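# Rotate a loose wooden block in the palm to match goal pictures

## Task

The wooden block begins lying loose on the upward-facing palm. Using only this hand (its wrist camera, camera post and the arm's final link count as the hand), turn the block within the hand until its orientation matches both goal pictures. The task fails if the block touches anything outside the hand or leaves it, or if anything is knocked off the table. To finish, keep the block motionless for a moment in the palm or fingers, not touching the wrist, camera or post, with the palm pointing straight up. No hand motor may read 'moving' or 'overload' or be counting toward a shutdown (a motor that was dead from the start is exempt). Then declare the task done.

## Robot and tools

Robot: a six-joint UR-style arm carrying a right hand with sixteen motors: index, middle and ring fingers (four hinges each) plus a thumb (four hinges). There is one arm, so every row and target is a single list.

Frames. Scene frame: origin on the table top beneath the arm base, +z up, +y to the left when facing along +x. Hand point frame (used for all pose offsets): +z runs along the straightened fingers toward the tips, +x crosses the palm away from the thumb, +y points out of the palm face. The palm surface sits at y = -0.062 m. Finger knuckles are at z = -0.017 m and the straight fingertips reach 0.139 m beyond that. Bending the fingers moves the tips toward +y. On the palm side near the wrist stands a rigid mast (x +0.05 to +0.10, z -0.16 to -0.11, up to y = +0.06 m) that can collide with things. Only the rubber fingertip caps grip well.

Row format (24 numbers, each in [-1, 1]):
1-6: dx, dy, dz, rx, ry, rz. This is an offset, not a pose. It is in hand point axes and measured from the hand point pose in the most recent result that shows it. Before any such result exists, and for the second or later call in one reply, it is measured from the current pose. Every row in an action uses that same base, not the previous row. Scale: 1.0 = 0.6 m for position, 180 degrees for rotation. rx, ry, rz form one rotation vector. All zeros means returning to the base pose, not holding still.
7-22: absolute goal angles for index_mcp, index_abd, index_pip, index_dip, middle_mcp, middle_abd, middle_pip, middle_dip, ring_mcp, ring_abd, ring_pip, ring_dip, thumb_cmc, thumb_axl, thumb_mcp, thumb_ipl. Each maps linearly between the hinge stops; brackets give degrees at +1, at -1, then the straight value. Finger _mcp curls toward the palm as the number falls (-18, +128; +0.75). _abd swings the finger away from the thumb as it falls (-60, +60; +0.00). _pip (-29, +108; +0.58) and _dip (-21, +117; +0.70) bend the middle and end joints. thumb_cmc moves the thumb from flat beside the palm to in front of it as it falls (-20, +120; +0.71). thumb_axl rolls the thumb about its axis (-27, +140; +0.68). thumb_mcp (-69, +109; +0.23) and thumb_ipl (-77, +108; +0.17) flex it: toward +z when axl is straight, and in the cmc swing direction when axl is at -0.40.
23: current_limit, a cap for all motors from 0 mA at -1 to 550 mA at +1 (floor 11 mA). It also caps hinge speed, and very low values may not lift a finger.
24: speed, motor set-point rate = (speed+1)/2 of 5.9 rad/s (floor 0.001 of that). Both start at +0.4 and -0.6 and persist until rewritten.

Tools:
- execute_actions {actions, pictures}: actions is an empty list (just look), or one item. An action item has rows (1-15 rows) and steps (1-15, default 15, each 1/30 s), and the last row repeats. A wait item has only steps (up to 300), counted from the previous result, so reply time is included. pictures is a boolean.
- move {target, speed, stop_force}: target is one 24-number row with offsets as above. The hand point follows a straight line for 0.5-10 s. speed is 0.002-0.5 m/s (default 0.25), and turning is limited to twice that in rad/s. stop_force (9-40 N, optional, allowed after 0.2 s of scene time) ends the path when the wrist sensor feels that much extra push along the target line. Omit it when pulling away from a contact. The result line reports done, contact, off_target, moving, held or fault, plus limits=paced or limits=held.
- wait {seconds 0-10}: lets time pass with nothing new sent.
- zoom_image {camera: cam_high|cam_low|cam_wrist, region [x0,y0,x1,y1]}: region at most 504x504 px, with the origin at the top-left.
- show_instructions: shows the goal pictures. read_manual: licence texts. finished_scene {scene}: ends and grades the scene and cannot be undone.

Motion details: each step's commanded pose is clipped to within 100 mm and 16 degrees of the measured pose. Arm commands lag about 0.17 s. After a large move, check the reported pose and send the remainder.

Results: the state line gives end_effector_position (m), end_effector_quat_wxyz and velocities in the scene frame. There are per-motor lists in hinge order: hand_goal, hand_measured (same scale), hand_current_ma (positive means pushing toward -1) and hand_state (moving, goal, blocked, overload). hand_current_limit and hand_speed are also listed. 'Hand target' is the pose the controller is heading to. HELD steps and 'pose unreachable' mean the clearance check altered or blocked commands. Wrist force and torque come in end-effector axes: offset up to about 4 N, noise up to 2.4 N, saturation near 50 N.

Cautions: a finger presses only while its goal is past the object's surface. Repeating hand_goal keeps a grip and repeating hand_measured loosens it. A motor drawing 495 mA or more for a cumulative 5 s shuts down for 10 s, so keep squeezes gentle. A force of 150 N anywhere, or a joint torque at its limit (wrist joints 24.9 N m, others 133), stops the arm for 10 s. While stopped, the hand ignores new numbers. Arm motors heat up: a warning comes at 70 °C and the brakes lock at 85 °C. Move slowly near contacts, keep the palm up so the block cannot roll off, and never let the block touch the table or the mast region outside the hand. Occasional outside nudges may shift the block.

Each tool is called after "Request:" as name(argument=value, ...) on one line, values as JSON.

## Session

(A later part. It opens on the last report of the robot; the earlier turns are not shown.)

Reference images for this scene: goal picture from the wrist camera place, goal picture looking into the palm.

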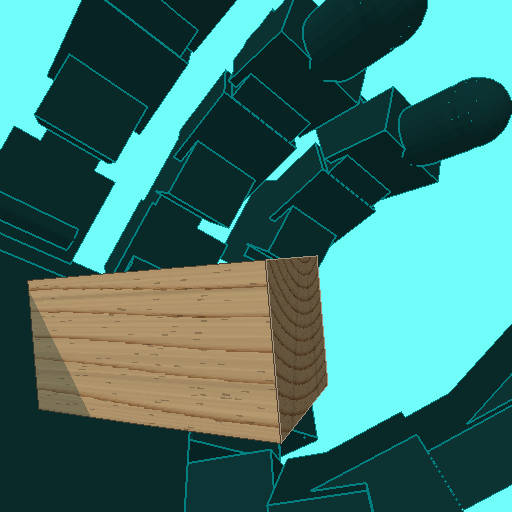

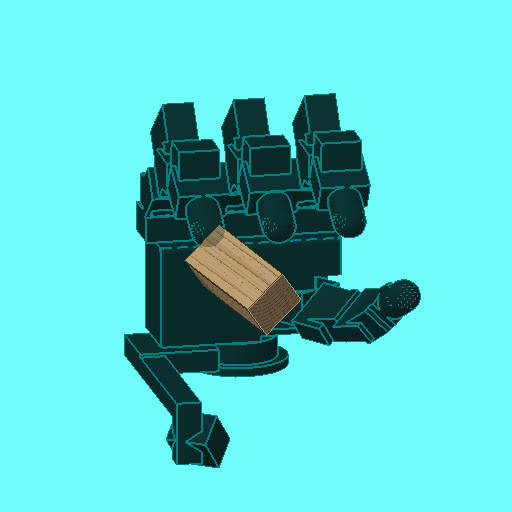

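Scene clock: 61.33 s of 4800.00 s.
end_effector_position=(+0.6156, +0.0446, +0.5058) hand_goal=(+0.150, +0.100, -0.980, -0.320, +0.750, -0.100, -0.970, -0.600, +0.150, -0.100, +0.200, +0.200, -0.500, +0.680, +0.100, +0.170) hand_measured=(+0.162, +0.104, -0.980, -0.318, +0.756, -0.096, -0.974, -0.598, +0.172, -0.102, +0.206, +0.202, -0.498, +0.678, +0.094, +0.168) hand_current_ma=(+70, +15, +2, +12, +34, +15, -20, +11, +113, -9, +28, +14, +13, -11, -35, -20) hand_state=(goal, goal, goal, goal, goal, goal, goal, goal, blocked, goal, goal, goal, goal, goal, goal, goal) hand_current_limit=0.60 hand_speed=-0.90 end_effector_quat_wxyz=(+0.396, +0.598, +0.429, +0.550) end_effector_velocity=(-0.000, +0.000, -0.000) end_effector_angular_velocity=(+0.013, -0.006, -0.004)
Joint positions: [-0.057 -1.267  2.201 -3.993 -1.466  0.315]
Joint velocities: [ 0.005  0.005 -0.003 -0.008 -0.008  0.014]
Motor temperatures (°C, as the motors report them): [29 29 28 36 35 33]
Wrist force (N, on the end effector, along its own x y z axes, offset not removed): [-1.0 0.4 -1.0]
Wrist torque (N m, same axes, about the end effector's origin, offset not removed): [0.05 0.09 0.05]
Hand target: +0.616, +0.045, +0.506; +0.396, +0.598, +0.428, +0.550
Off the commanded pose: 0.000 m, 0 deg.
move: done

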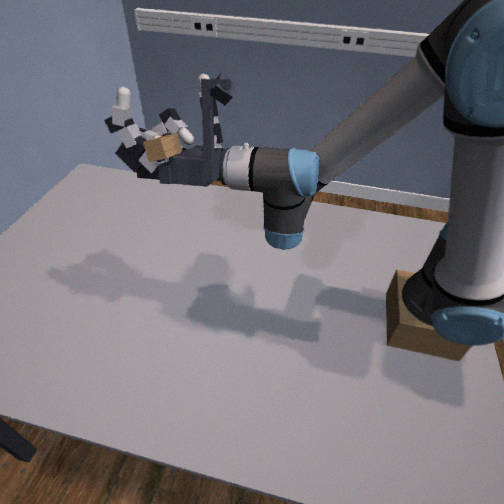

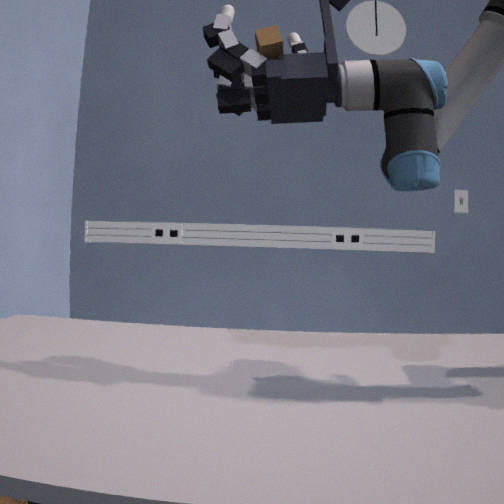

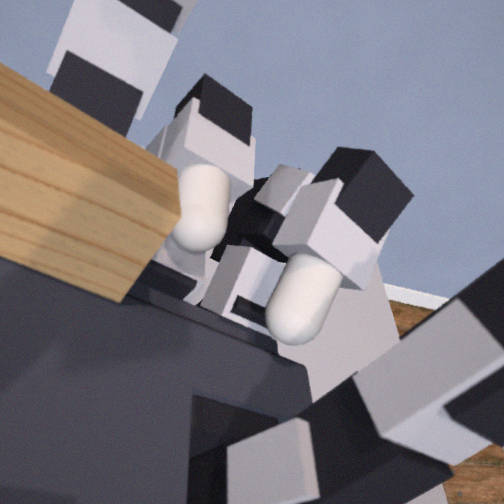

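Request:
move(target=[0,0,0,0,0,0,0.05,0,-0.98,-0.15,0.75,0,0.3,0.4,0.15,-0.1,0.2,0.2,-0.5,0.68,0,0.17,0.6,-0.6])

Request:
move(target=[0,0,0,-0.02,0,0,0.05,0,-0.98,-0.15,-0.1,0,0.3,0.4,-0.2,-0.1,0.3,0.4,-0.5,0.68,0,0.17,0.6,-0.8], speed=0.05)

Scene clock: 67.07 s of 4800.00 s.
end_effector_position=(+0.6156, +0.0446, +0.5058) hand_goal=(+0.050, +0.000, -0.980, -0.150, +0.750, +0.000, +0.300, +0.400, +0.150, -0.100, +0.200, +0.200, -0.500, +0.680, +0.000, +0.170) hand_measured=(+0.060, +0.004, -0.980, -0.154, +0.760, -0.002, +0.300, +0.398, +0.172, -0.102, +0.206, +0.202, -0.498, +0.678, +0.000, +0.168) hand_current_ma=(+60, +17, +1, -20, +55, -6, +1, -11, +113, -9, +28, +14, +14, -9, -1, -18) hand_state=(goal, goal, goal, goal, goal, goal, goal, goal, blocked, goal, goal, goal, goal, goal, goal, goal) hand_current_limit=0.60 hand_speed=-0.60 end_effector_quat_wxyz=(+0.396, +0.598, +0.429, +0.550) end_effector_velocity=(-0.000, -0.000, -0.000) end_effector_angular_velocity=(-0.000, -0.000, -0.000)
Joint positions: [-0.057 -1.267  2.201 -3.993 -1.466  0.315]
Joint velocities: [-0. -0.  0. -0.  0. -0.]
Motor temperatures (°C, as the motors report them): [29 29 28 36 35 33]
Wrist force (N, on the end effector, along its own x y z axes, offset not removed): [-1.4 -0.3 0.6]
Wrist torque (N m, same axes, about the end effector's origin, offset not removed): [-0.21 0.01 -0.01]
Hand target: +0.616, +0.045, +0.506; +0.396, +0.598, +0.429, +0.550
Off the commanded pose: 0.000 m, 0 deg.
After step 90, 1.17 s passed at rest.
move: done

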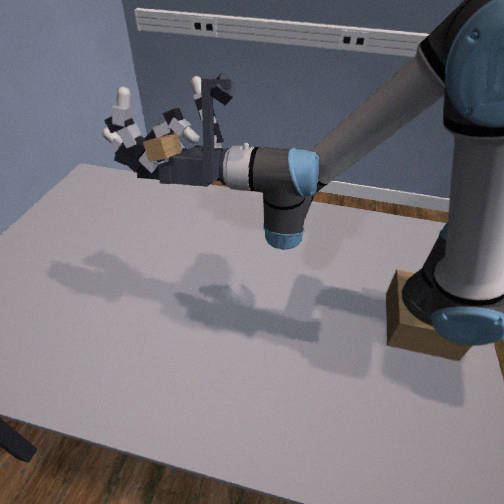

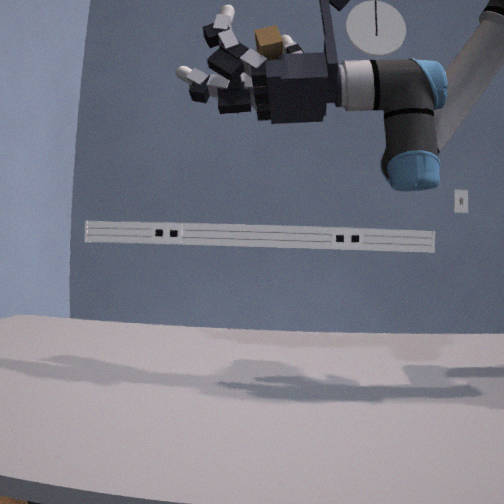

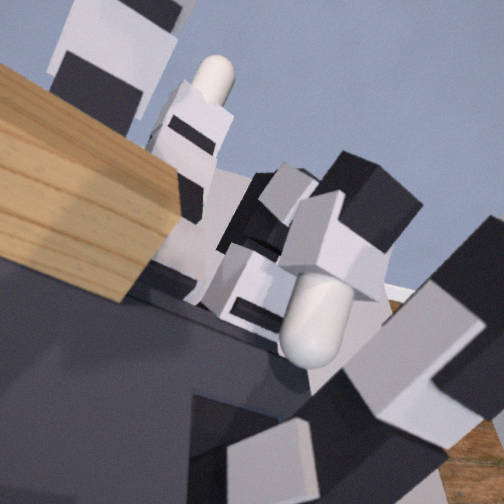

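Scene clock: 69.17 s of 4800.00 s.
end_effector_position=(+0.6157, +0.0446, +0.5059) hand_goal=(+0.050, +0.000, -0.980, -0.150, -0.100, +0.000, +0.300, +0.400, -0.200, -0.100, +0.300, +0.400, -0.500, +0.680, +0.000, +0.170) hand_measured=(+0.060, +0.002, -0.980, -0.154, -0.084, -0.002, +0.300, +0.398, -0.188, -0.102, +0.298, +0.398, -0.498, +0.678, +0.000, +0.168) hand_current_ma=(+54, +14, +0, -19, +87, -5, +2, -11, +65, -8, -8, -15, +14, -8, -1, -18) hand_state=(goal, goal, goal, goal, goal, goal, goal, goal, goal, goal, goal, goal, goal, goal, goal, goal) hand_current_limit=0.60 hand_speed=-0.80 end_effector_quat_wxyz=(+0.414, +0.585, +0.412, +0.563) end_effector_velocity=(-0.000, -0.001, +0.000) end_effector_angular_velocity=(-0.000, -0.000, -0.002)
Joint positions: [-0.044 -1.213  2.177 -4.083 -1.498  0.321]
Joint velocities: [-0.002 -0.     0.001 -0.     0.    -0.   ]
Motor temperatures (°C, as the motors report them): [29 29 28 36 35 33]
Wrist force (N, on the end effector, along its own x y z axes, offset not removed): [-1.0 0.1 -0.9]
Wrist torque (N m, same axes, about the end effector's origin, offset not removed): [-0.06 0.03 0.07]
Hand target: +0.616, +0.045, +0.506; +0.414, +0.585, +0.412, +0.563
Off the commanded pose: 0.000 m, 0 deg.
move: done

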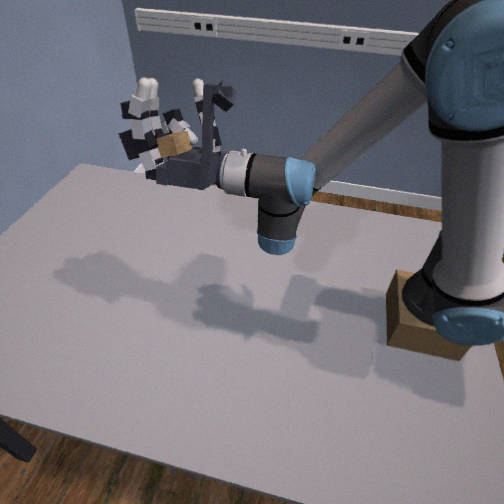

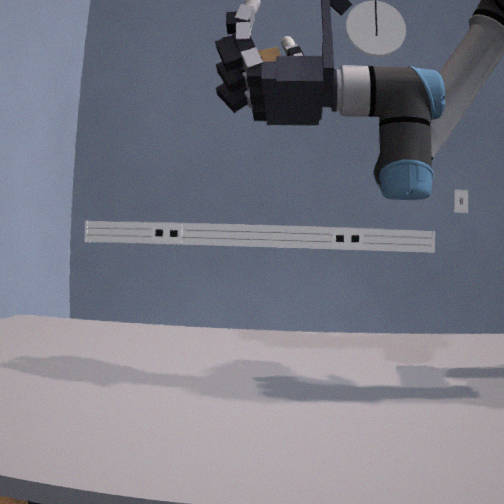

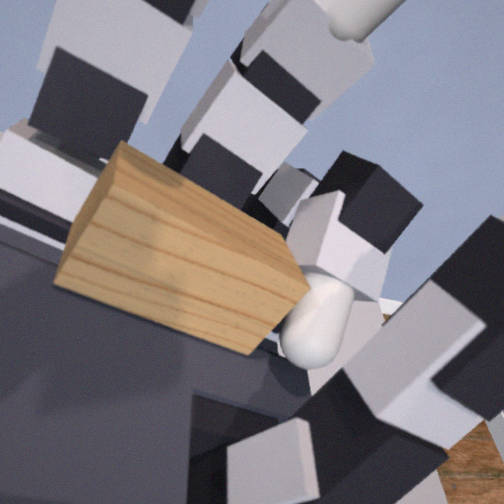

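Request:
move(target=[0,0,0,-0.008,0,-0.103,0.12,0,-0.98,-0.35,-0.5,0,0.55,0.6,0.3,0,-0.9,-0.2,-0.4,0.68,0.25,0.17,0.7,-0.75], speed=0.1)

Request:
move(target=[0,0,0,0,0,0,0.12,0.2,-0.98,-0.35,0,0,0.55,0.6,0.2,-0.25,-0.98,-0.3,-0.4,0.68,0.25,0.17,0.7,-0.85])

Request:
zoom_image(camera="cam_high", region=[90,60,260,210])

Scene clock: 77.07 s of 4800.00 s.
end_effector_position=(+0.6157, +0.0446, +0.5059) hand_goal=(+0.120, +0.000, -0.980, -0.350, -0.500, +0.000, +0.550, +0.600, +0.300, +0.000, -0.900, -0.200, -0.400, +0.680, +0.250, +0.170) hand_measured=(+0.122, +0.002, -0.980, -0.348, -0.494, -0.002, +0.548, +0.598, +0.306, -0.002, -0.900, -0.198, -0.396, +0.678, +0.248, +0.168) hand_current_ma=(+10, +13, +0, +13, +37, -5, -12, -14, +29, -8, +3, +11, +20, -8, -13, -14) hand_state=(goal, goal, goal, goal, goal, goal, goal, goal, goal, goal, goal, goal, goal, goal, goal, goal) hand_current_limit=0.70 hand_speed=-0.75 end_effector_quat_wxyz=(+0.507, +0.506, +0.493, +0.494) end_effector_velocity=(-0.000, -0.000, +0.001) end_effector_angular_velocity=(-0.004, -0.002, -0.000)
Joint positions: [-0.11  -1.174  2.191 -4.159 -1.436  0.   ]
Joint velocities: [-0.001 -0.001 -0.    -0.002  0.001 -0.003]
Motor temperatures (°C, as the motors report them): [29 29 28 36 35 33]
Wrist force (N, on the end effector, along its own x y z axes, offset not removed): [-0.7 -0.2 -1.3]
Wrist torque (N m, same axes, about the end effector's origin, offset not removed): [-0.18 -0.03 0.03]
Hand target: +0.616, +0.045, +0.506; +0.507, +0.506, +0.494, +0.494
Off the commanded pose: 0.000 m, 0 deg.
After step 90, 2.67 s passed at rest.
move: done

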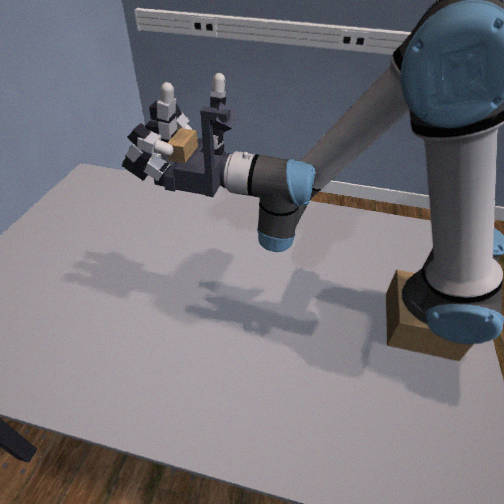

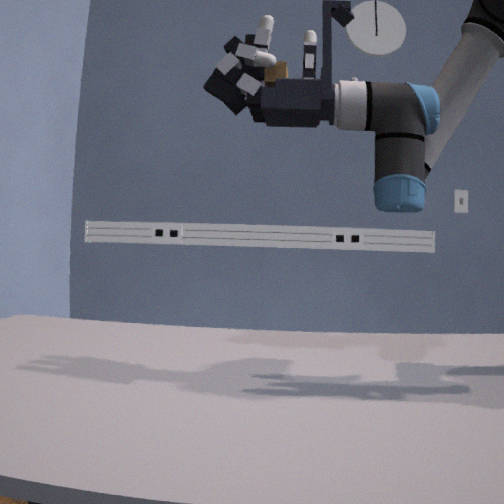

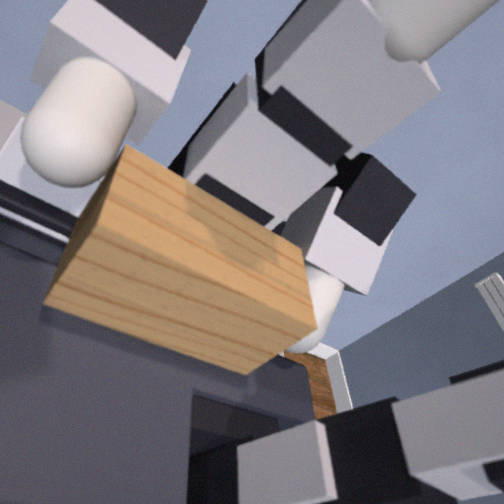

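Scene clock: 78.77 s of 4800.00 s.
end_effector_position=(+0.6157, +0.0446, +0.5059) hand_goal=(+0.120, +0.200, -0.980, -0.350, +0.000, +0.000, +0.550, +0.600, +0.200, -0.250, -0.980, -0.300, -0.400, +0.680, +0.250, +0.170) hand_measured=(+0.128, +0.132, -0.968, -0.348, +0.006, -0.002, +0.550, +0.598, +0.246, -0.042, -0.938, -0.272, -0.396, +0.678, +0.248, +0.168) hand_current_ma=(+42, -310, +57, +11, +33, -5, -4, -13, +246, +467, +215, +145, +20, -8, -13, -14) hand_state=(goal, blocked, goal, goal, goal, goal, goal, goal, blocked, blocked, blocked, blocked, goal, goal, goal, goal) hand_current_limit=0.70 hand_speed=-0.85 end_effector_quat_wxyz=(+0.507, +0.506, +0.493, +0.494) end_effector_velocity=(+0.000, -0.001, +0.000) end_effector_angular_velocity=(-0.000, -0.001, -0.001)
Joint positions: [-0.11  -1.174  2.191 -4.159 -1.436  0.   ]
Joint velocities: [-0.001 -0.    -0.001  0.     0.     0.   ]
Motor temperatures (°C, as the motors report them): [29 29 28 36 35 33]
Wrist force (N, on the end effector, along its own x y z axes, offset not removed): [-2.3 -1.7 -1.7]
Wrist torque (N m, same axes, about the end effector's origin, offset not removed): [-0.17 0.08 -0.05]
Hand target: +0.616, +0.045, +0.506; +0.507, +0.506, +0.493, +0.494
Off the commanded pose: 0.000 m, 0 deg.
move: done

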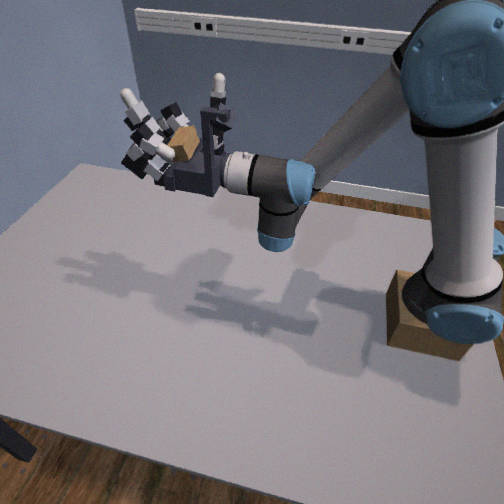

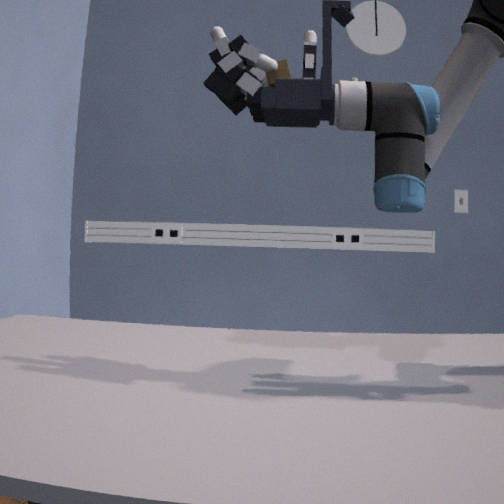

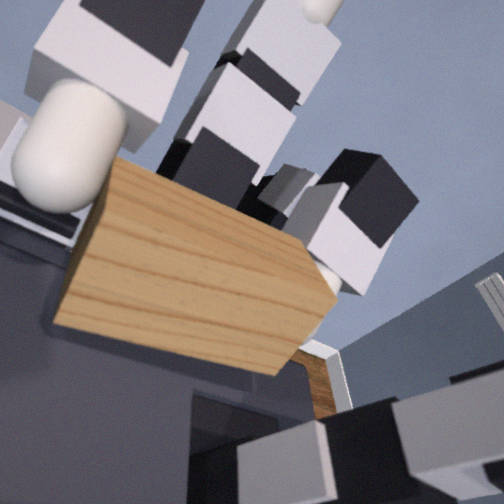

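Region (90, 60, 260, 210) of cam_high's 504x504 image, scaled by 2.965, with more detail than that image has; it fills the top 445 rows of this view, and the rest is white.

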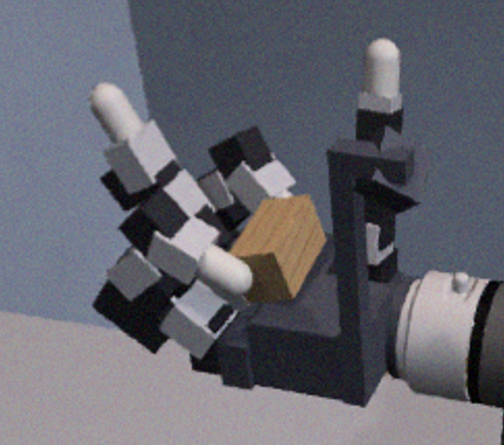

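The index end is already climbing. Lift further.

Request:
move(target=[0,0,0,0,0,0,0.15,0.55,-0.95,-0.1,0,0,0.55,0.6,0.22,-0.2,-0.96,-0.3,-0.55,0.68,0.1,0.17,0.7,-0.9])

Request:
zoom_image(camera="cam_high", region=[90,60,260,210])

Scene clock: 82.90 s of 4800.00 s.
end_effector_position=(+0.6157, +0.0446, +0.5059) hand_goal=(+0.150, +0.550, -0.950, -0.100, +0.000, +0.000, +0.550, +0.600, +0.220, -0.200, -0.960, -0.300, -0.550, +0.680, +0.100, +0.170) hand_measured=(+0.138, +0.132, -0.958, -0.102, +0.006, -0.002, +0.550, +0.598, +0.246, -0.050, -0.938, -0.292, -0.546, +0.678, +0.100, +0.168) hand_current_ma=(-62, -467, -44, -8, +33, -5, -4, -13, +139, +468, +114, +40, +22, -8, +7, -14) hand_state=(goal, blocked, goal, goal, goal, goal, goal, goal, blocked, blocked, blocked, goal, goal, goal, goal, goal) hand_current_limit=0.70 hand_speed=-0.90 end_effector_quat_wxyz=(+0.507, +0.506, +0.493, +0.494) end_effector_velocity=(+0.000, +0.000, +0.001) end_effector_angular_velocity=(-0.000, -0.001, +0.001)
Joint positions: [-0.11  -1.174  2.191 -4.159 -1.436  0.   ]
Joint velocities: [ 0.001 -0.    -0.001  0.    -0.    -0.   ]
Motor temperatures (°C, as the motors report them): [29 29 28 36 35 33]
Wrist force (N, on the end effector, along its own x y z axes, offset not removed): [-3.0 -0.1 -0.4]
Wrist torque (N m, same axes, about the end effector's origin, offset not removed): [-0.16 0.26 -0.19]
Hand target: +0.616, +0.045, +0.506; +0.507, +0.506, +0.493, +0.494
Off the commanded pose: 0.000 m, 0 deg.
move: done

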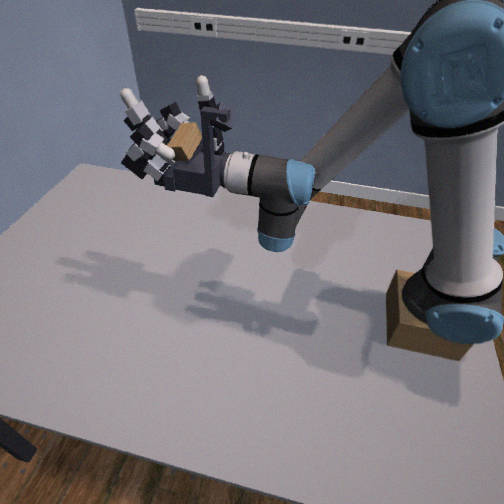

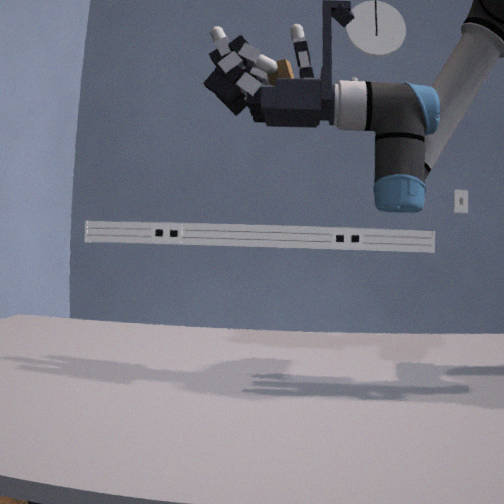

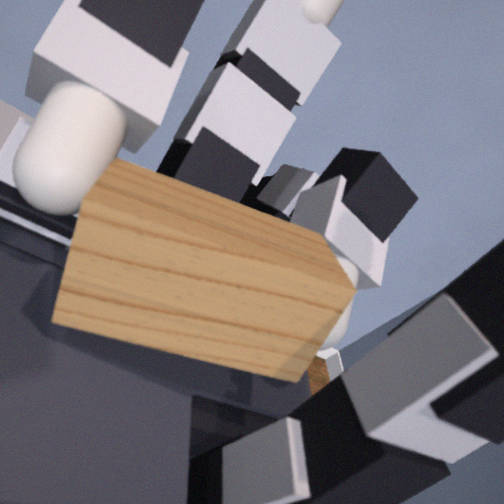

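Region (90, 60, 260, 210) of cam_high's 504x504 image, scaled by 2.965, with more detail than that image has; it fills the top 445 rows of this view, and the rest is white.

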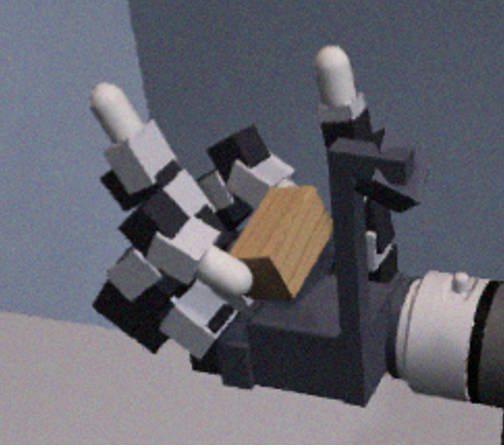

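Request:
move(target=[0,0,0,0,0,0,0.2,0.55,-0.8,0.05,0,0,0.55,0.6,0.22,-0.15,-0.96,-0.35,-0.55,0.68,0.15,0.17,0.7,-0.92])

Request:
zoom_image(camera="cam_high", region=[90,60,260,210])

Scene clock: 90.03 s of 4800.00 s.
end_effector_position=(+0.6157, +0.0446, +0.5059) hand_goal=(+0.200, +0.550, -0.800, +0.050, +0.000, +0.000, +0.550, +0.600, +0.220, -0.150, -0.960, -0.350, -0.550, +0.680, +0.150, +0.170) hand_measured=(+0.202, +0.514, -0.742, +0.082, +0.006, -0.002, +0.550, +0.598, +0.230, -0.082, -0.986, -0.362, -0.546, +0.678, +0.146, +0.168) hand_current_ma=(+16, -162, +296, +162, +33, -5, -4, -13, +53, +302, -127, -69, +22, -8, -24, -14) hand_state=(goal, blocked, blocked, blocked, goal, goal, goal, goal, goal, blocked, blocked, goal, goal, goal, goal, goal) hand_current_limit=0.70 hand_speed=-0.92 end_effector_quat_wxyz=(+0.507, +0.506, +0.493, +0.494) end_effector_velocity=(+0.000, +0.000, -0.001) end_effector_angular_velocity=(+0.000, +0.002, +0.001)
Joint positions: [-0.11  -1.174  2.191 -4.159 -1.436  0.   ]
Joint velocities: [ 0.001  0.001  0.001  0.    -0.     0.   ]
Motor temperatures (°C, as the motors report them): [29 29 28 36 35 33]
Wrist force (N, on the end effector, along its own x y z axes, offset not removed): [-1.3 0.1 -1.1]
Wrist torque (N m, same axes, about the end effector's origin, offset not removed): [-0.05 0.00 0.02]
Hand target: +0.616, +0.045, +0.506; +0.507, +0.506, +0.493, +0.494
Off the commanded pose: 0.000 m, 0 deg.
After step 90, 2.10 s passed at rest.
move: done

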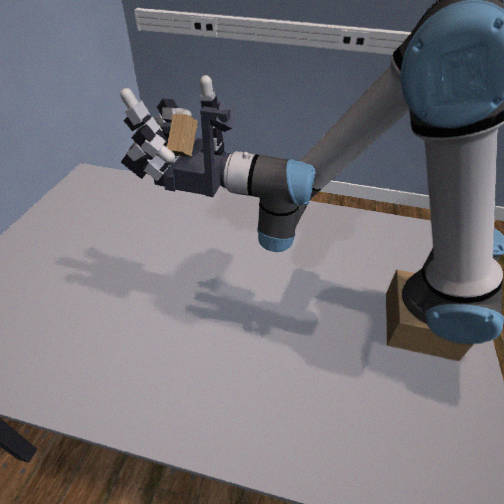

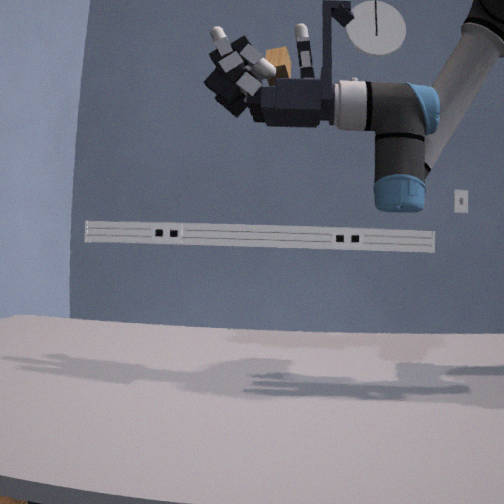

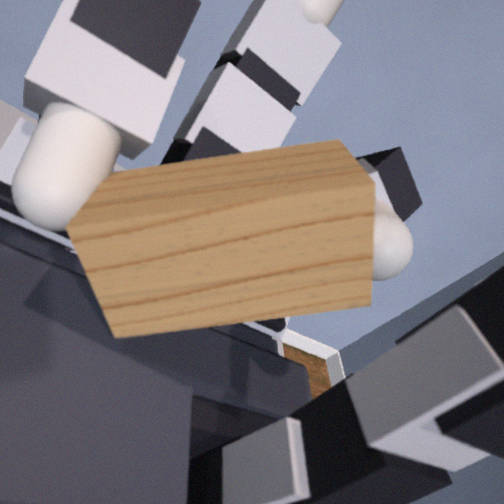

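Region (90, 60, 260, 210) of cam_high's 504x504 image, scaled by 2.965, with more detail than that image has; it fills the top 445 rows of this view, and the rest is white.

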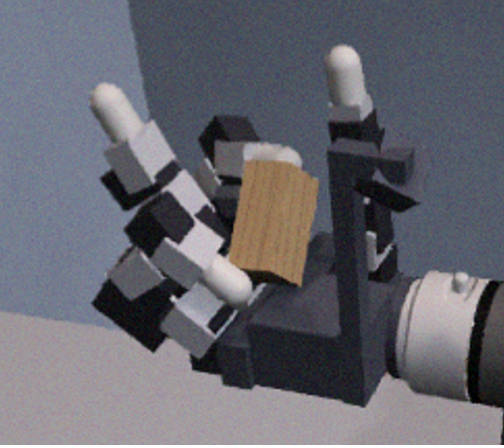

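Request:
move(target=[0,0,0,0,0,0,0.08,0.1,-0.62,0.05,0.3,0,0.55,0.6,0.22,-0.3,-0.96,-0.38,-0.5,0.68,0.35,0.17,0.6,-0.9])

Request:
move(target=[0,0,0,0,0,0,-0.08,-0.4,-0.4,0.05,0.3,0,0.55,0.6,0.22,-0.4,-0.96,-0.4,-0.5,0.68,0.35,0.17,0.6,-0.9])

Request:
zoom_image(camera="cam_high", region=[90,60,260,210])

Scene clock: 100.97 s of 4800.00 s.
end_effector_position=(+0.6157, +0.0446, +0.5059) hand_goal=(+0.080, +0.100, -0.620, +0.050, +0.300, +0.000, +0.550, +0.600, +0.220, -0.300, -0.960, -0.380, -0.500, +0.680, +0.350, +0.170) hand_measured=(+0.090, +0.104, -0.620, +0.052, +0.310, -0.002, +0.550, +0.598, +0.230, -0.296, -0.968, -0.384, -0.502, +0.678, +0.348, +0.168) hand_current_ma=(+55, +16, +3, +11, +50, -5, +1, -12, +52, +15, -39, -19, -6, -8, -7, -12) hand_state=(goal, goal, goal, goal, goal, goal, goal, goal, goal, goal, goal, goal, goal, goal, goal, goal) hand_current_limit=0.60 hand_speed=-0.90 end_effector_quat_wxyz=(+0.507, +0.506, +0.493, +0.494) end_effector_velocity=(-0.000, +0.001, -0.000) end_effector_angular_velocity=(+0.000, +0.001, +0.001)
Joint positions: [-0.11  -1.174  2.191 -4.159 -1.436  0.   ]
Joint velocities: [0.001 0.    0.001 0.    0.    0.   ]
Motor temperatures (°C, as the motors report them): [29 29 28 36 35 33]
Wrist force (N, on the end effector, along its own x y z axes, offset not removed): [-0.7 -0.6 -0.7]
Wrist torque (N m, same axes, about the end effector's origin, offset not removed): [-0.14 -0.11 0.03]
Hand target: +0.616, +0.045, +0.506; +0.507, +0.506, +0.493, +0.494
Off the commanded pose: 0.000 m, 0 deg.
After step 90, 6.07 s passed at rest.
move: done

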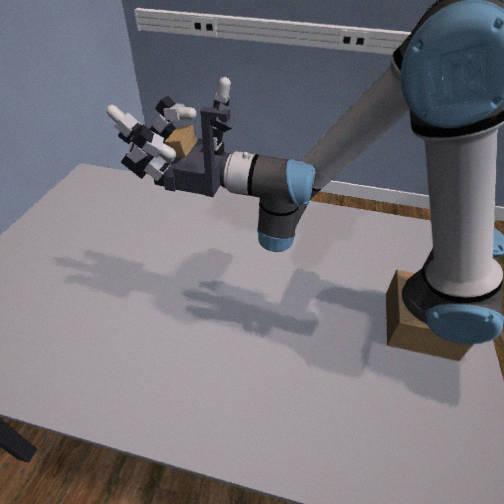

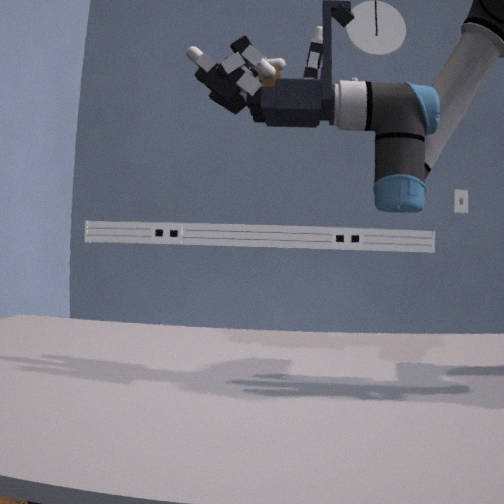

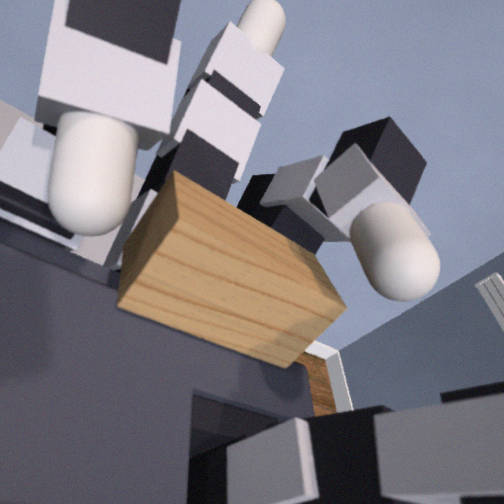

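Scene clock: 103.00 s of 4800.00 s.
end_effector_position=(+0.6157, +0.0446, +0.5059) hand_goal=(-0.080, -0.400, -0.400, +0.050, +0.300, +0.000, +0.550, +0.600, +0.220, -0.400, -0.960, -0.400, -0.500, +0.680, +0.350, +0.170) hand_measured=(-0.070, -0.398, -0.406, +0.052, +0.310, -0.002, +0.550, +0.598, +0.230, -0.396, -0.968, -0.398, -0.502, +0.678, +0.348, +0.168) hand_current_ma=(+52, +9, -33, +11, +50, -5, +1, -12, +52, +15, -38, +12, -6, -8, -7, -12) hand_state=(goal, goal, goal, goal, goal, goal, goal, goal, goal, goal, goal, goal, goal, goal, goal, goal) hand_current_limit=0.60 hand_speed=-0.90 end_effector_quat_wxyz=(+0.507, +0.506, +0.493, +0.494) end_effector_velocity=(+0.000, -0.001, -0.001) end_effector_angular_velocity=(+0.000, +0.003, -0.001)
Joint positions: [-0.11  -1.174  2.191 -4.159 -1.436  0.   ]
Joint velocities: [-0.001  0.001  0.001  0.001  0.    -0.   ]
Motor temperatures (°C, as the motors report them): [29 29 28 36 35 33]
Wrist force (N, on the end effector, along its own x y z axes, offset not removed): [-1.7 -0.3 0.1]
Wrist torque (N m, same axes, about the end effector's origin, offset not removed): [-0.16 0.02 -0.05]
Hand target: +0.616, +0.045, +0.506; +0.507, +0.506, +0.493, +0.494
Off the commanded pose: 0.000 m, 0 deg.
move: done

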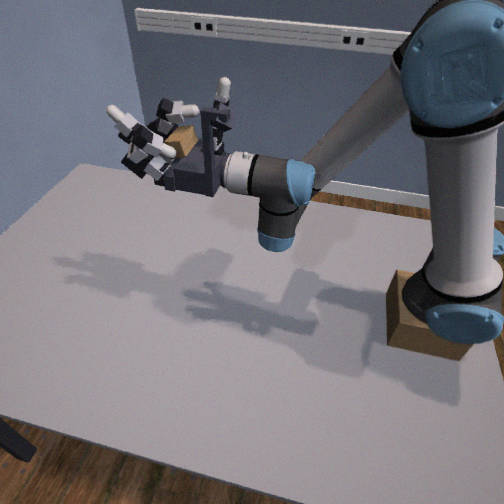

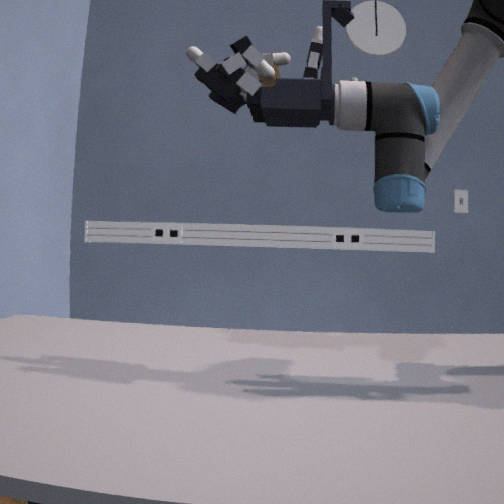

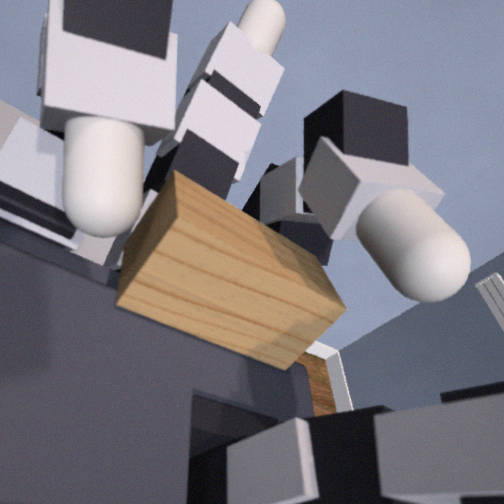

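Region (90, 60, 260, 210) of cam_high's 504x504 image, scaled by 2.965, with more detail than that image has; it fills the top 445 rows of this view, and the rest is white.

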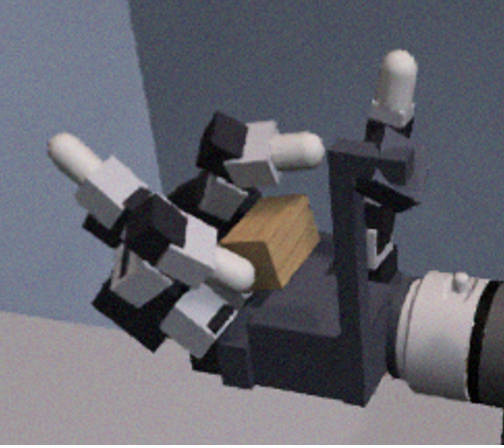

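Request:
move(target=[0,0,0,0,0,0,-0.45,0,0.55,0.6,-0.45,0,0.55,0.6,0.12,-0.3,-0.98,-0.3,0.8,0.36,0.1,-0.97,0.7,-0.6])

Request:
move(target=[0,0,0,0,0,0,0.5,0,0.4,0.5,-0.1,0,0.55,0.6,0.12,-0.3,-0.98,-0.3,0.75,0.36,-0.17,-0.97,0.7,-0.6])

Request:
move(target=[0,0,0,0,0,0,0.5,0,0.4,0.5,-0.1,0,0.55,0.6,0.12,-0.3,-0.98,-0.3,0.3,0.36,-0.17,-0.97,0.7,-0.85])

Request:
zoom_image(camera="cam_high", region=[90,60,260,210])

Scene clock: 117.73 s of 4800.00 s.
end_effector_position=(+0.6157, +0.0446, +0.5059) hand_goal=(-0.450, +0.000, +0.550, +0.600, -0.450, +0.000, +0.550, +0.600, +0.120, -0.300, -0.980, -0.300, +0.800, +0.360, +0.100, -0.970) hand_measured=(-0.446, -0.004, +0.548, +0.596, -0.442, -0.002, +0.550, +0.598, +0.132, -0.304, -0.980, -0.304, +0.806, +0.364, +0.102, -0.968) hand_current_ma=(+17, -14, -13, -16, +39, -5, +2, -11, +65, -18, +0, -19, +36, +29, +12, +13) hand_state=(goal, goal, goal, goal, goal, goal, goal, goal, goal, goal, goal, goal, goal, goal, goal, goal) hand_current_limit=0.70 hand_speed=-0.60 end_effector_quat_wxyz=(+0.507, +0.506, +0.493, +0.494) end_effector_velocity=(+0.000, +0.000, -0.000) end_effector_angular_velocity=(-0.000, -0.000, +0.000)
Joint positions: [-0.11  -1.174  2.191 -4.159 -1.436  0.   ]
Joint velocities: [ 0.     0.001 -0.    -0.001 -0.    -0.   ]
Motor temperatures (°C, as the motors report them): [29 29 28 36 35 33]
Wrist force (N, on the end effector, along its own x y z axes, offset not removed): [-1.5 -2.2 -1.0]
Wrist torque (N m, same axes, about the end effector's origin, offset not removed): [-0.41 0.17 -0.02]
Hand target: +0.616, +0.045, +0.506; +0.507, +0.506, +0.493, +0.494
Off the commanded pose: 0.000 m, 0 deg.
After step 90, 9.90 s passed at rest.
move: done

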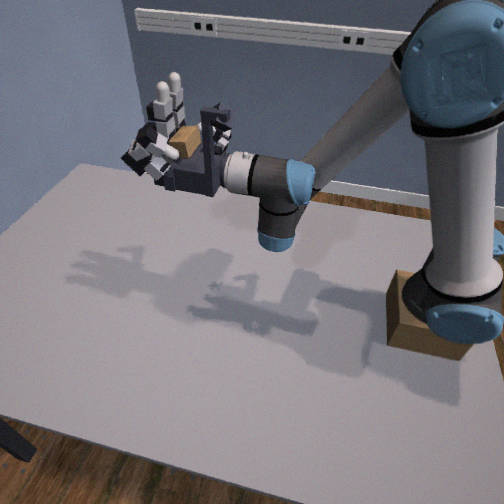

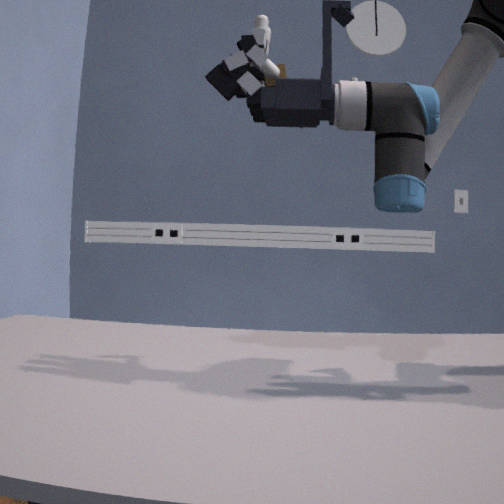

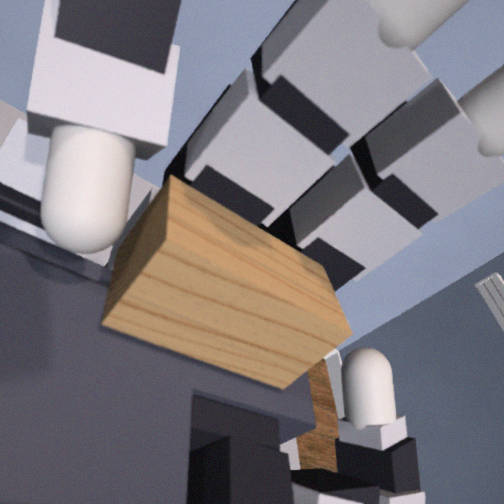

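Scene clock: 119.03 s of 4800.00 s.
end_effector_position=(+0.6157, +0.0446, +0.5059) hand_goal=(+0.500, +0.000, +0.400, +0.500, -0.100, +0.000, +0.550, +0.600, +0.120, -0.300, -0.980, -0.300, +0.750, +0.360, -0.170, -0.970) hand_measured=(+0.508, -0.004, +0.404, +0.502, -0.094, -0.002, +0.550, +0.598, +0.132, -0.304, -0.980, -0.304, +0.768, +0.364, -0.166, -0.968) hand_current_ma=(+49, -14, +19, +14, +28, -5, +2, -11, +65, -18, +0, -19, +95, +29, +30, +11) hand_state=(goal, goal, goal, goal, goal, goal, goal, goal, goal, goal, goal, goal, goal, goal, goal, goal) hand_current_limit=0.70 hand_speed=-0.60 end_effector_quat_wxyz=(+0.507, +0.506, +0.493, +0.494) end_effector_velocity=(+0.000, +0.000, +0.001) end_effector_angular_velocity=(-0.001, -0.002, +0.001)
Joint positions: [-0.11  -1.174  2.191 -4.159 -1.436  0.   ]
Joint velocities: [ 0.001 -0.    -0.002  0.     0.    -0.   ]
Motor temperatures (°C, as the motors report them): [29 29 28 36 35 33]
Wrist force (N, on the end effector, along its own x y z axes, offset not removed): [-2.3 0.1 -1.7]
Wrist torque (N m, same axes, about the end effector's origin, offset not removed): [0.09 0.21 -0.01]
Hand target: +0.616, +0.045, +0.506; +0.507, +0.506, +0.493, +0.494
Off the commanded pose: 0.000 m, 0 deg.
move: done

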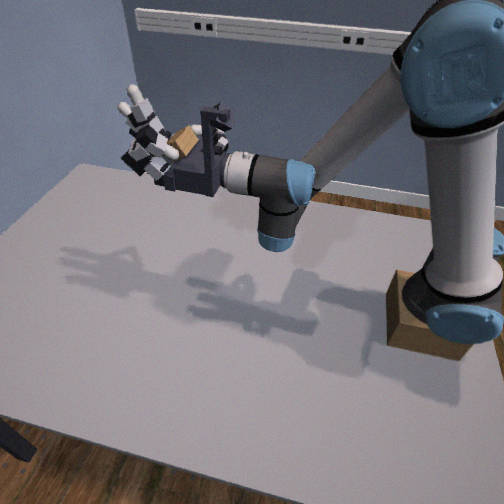

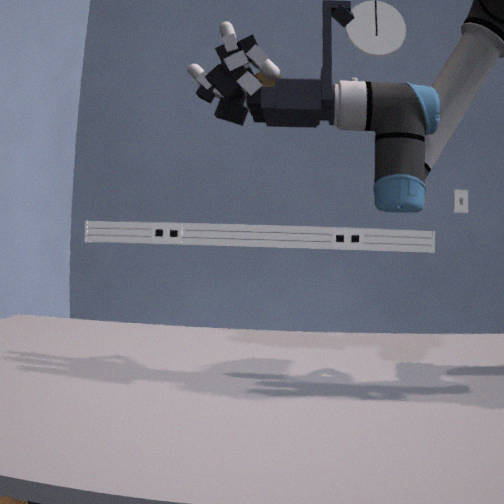

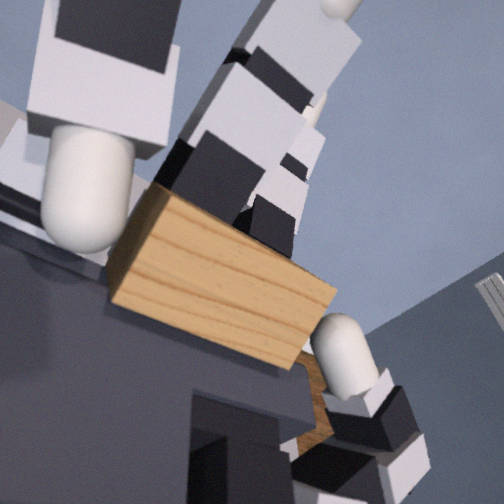

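Scene clock: 120.53 s of 4800.00 s.
end_effector_position=(+0.6157, +0.0446, +0.5059) hand_goal=(+0.500, +0.000, +0.400, +0.500, -0.100, +0.000, +0.550, +0.600, +0.120, -0.300, -0.980, -0.300, +0.300, +0.360, -0.170, -0.970) hand_measured=(+0.508, -0.004, +0.404, +0.502, -0.094, -0.002, +0.550, +0.598, +0.132, -0.304, -0.980, -0.304, +0.316, +0.364, -0.168, -0.970) hand_current_ma=(+49, -14, +19, +14, +29, -5, +2, -11, +65, -18, +0, -19, +84, +29, +11, +6) hand_state=(goal, goal, goal, goal, goal, goal, goal, goal, goal, goal, goal, goal, goal, goal, goal, goal) hand_current_limit=0.70 hand_speed=-0.85 end_effector_quat_wxyz=(+0.507, +0.506, +0.493, +0.494) end_effector_velocity=(+0.000, +0.000, -0.000) end_effector_angular_velocity=(-0.000, -0.000, +0.001)
Joint positions: [-0.11  -1.174  2.191 -4.159 -1.436  0.   ]
Joint velocities: [ 0.001  0.001 -0.    -0.001 -0.    -0.   ]
Motor temperatures (°C, as the motors report them): [29 29 28 36 35 33]
Wrist force (N, on the end effector, along its own x y z axes, offset not removed): [-1.5 -0.4 -2.7]
Wrist torque (N m, same axes, about the end effector's origin, offset not removed): [0.04 0.09 0.04]
Hand target: +0.616, +0.045, +0.506; +0.507, +0.506, +0.493, +0.494
Off the commanded pose: 0.000 m, 0 deg.
move: done

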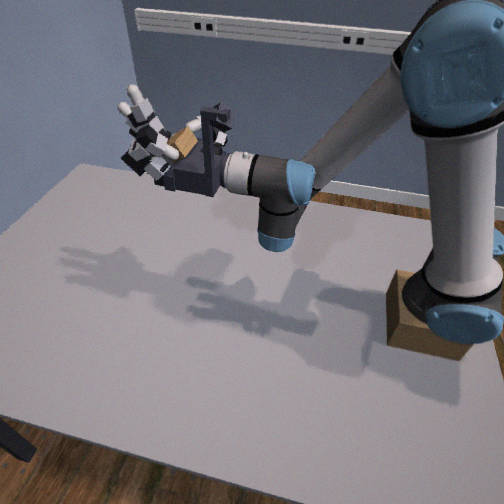

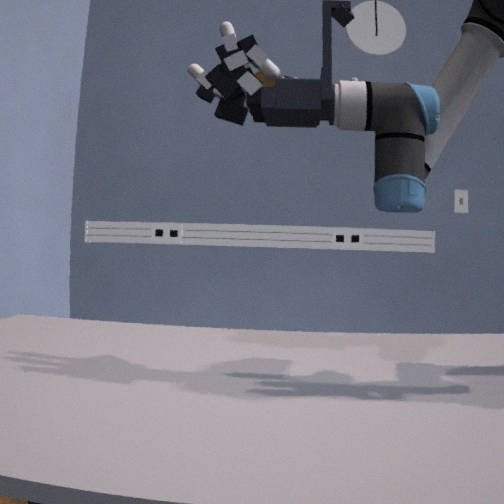

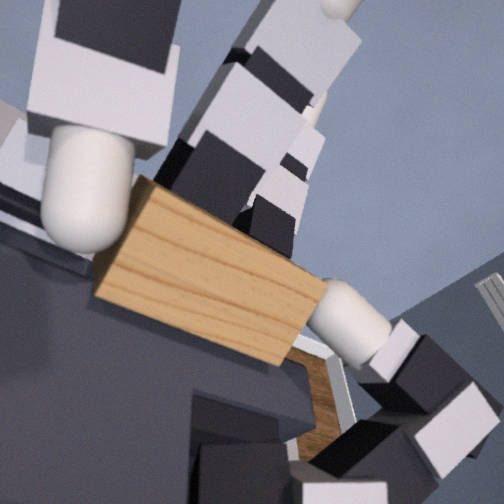

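Region (90, 60, 260, 210) of cam_high's 504x504 image, scaled by 2.965, with more detail than that image has; it fills the top 445 rows of this view, and the rest is white.

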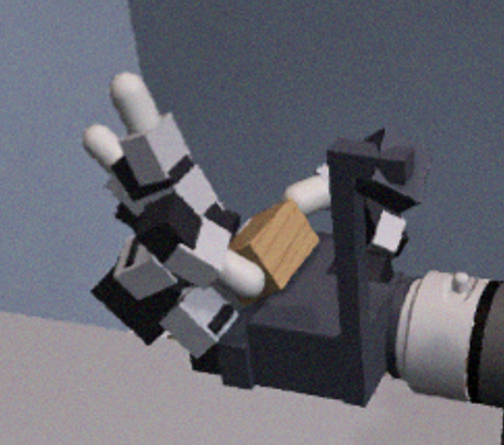

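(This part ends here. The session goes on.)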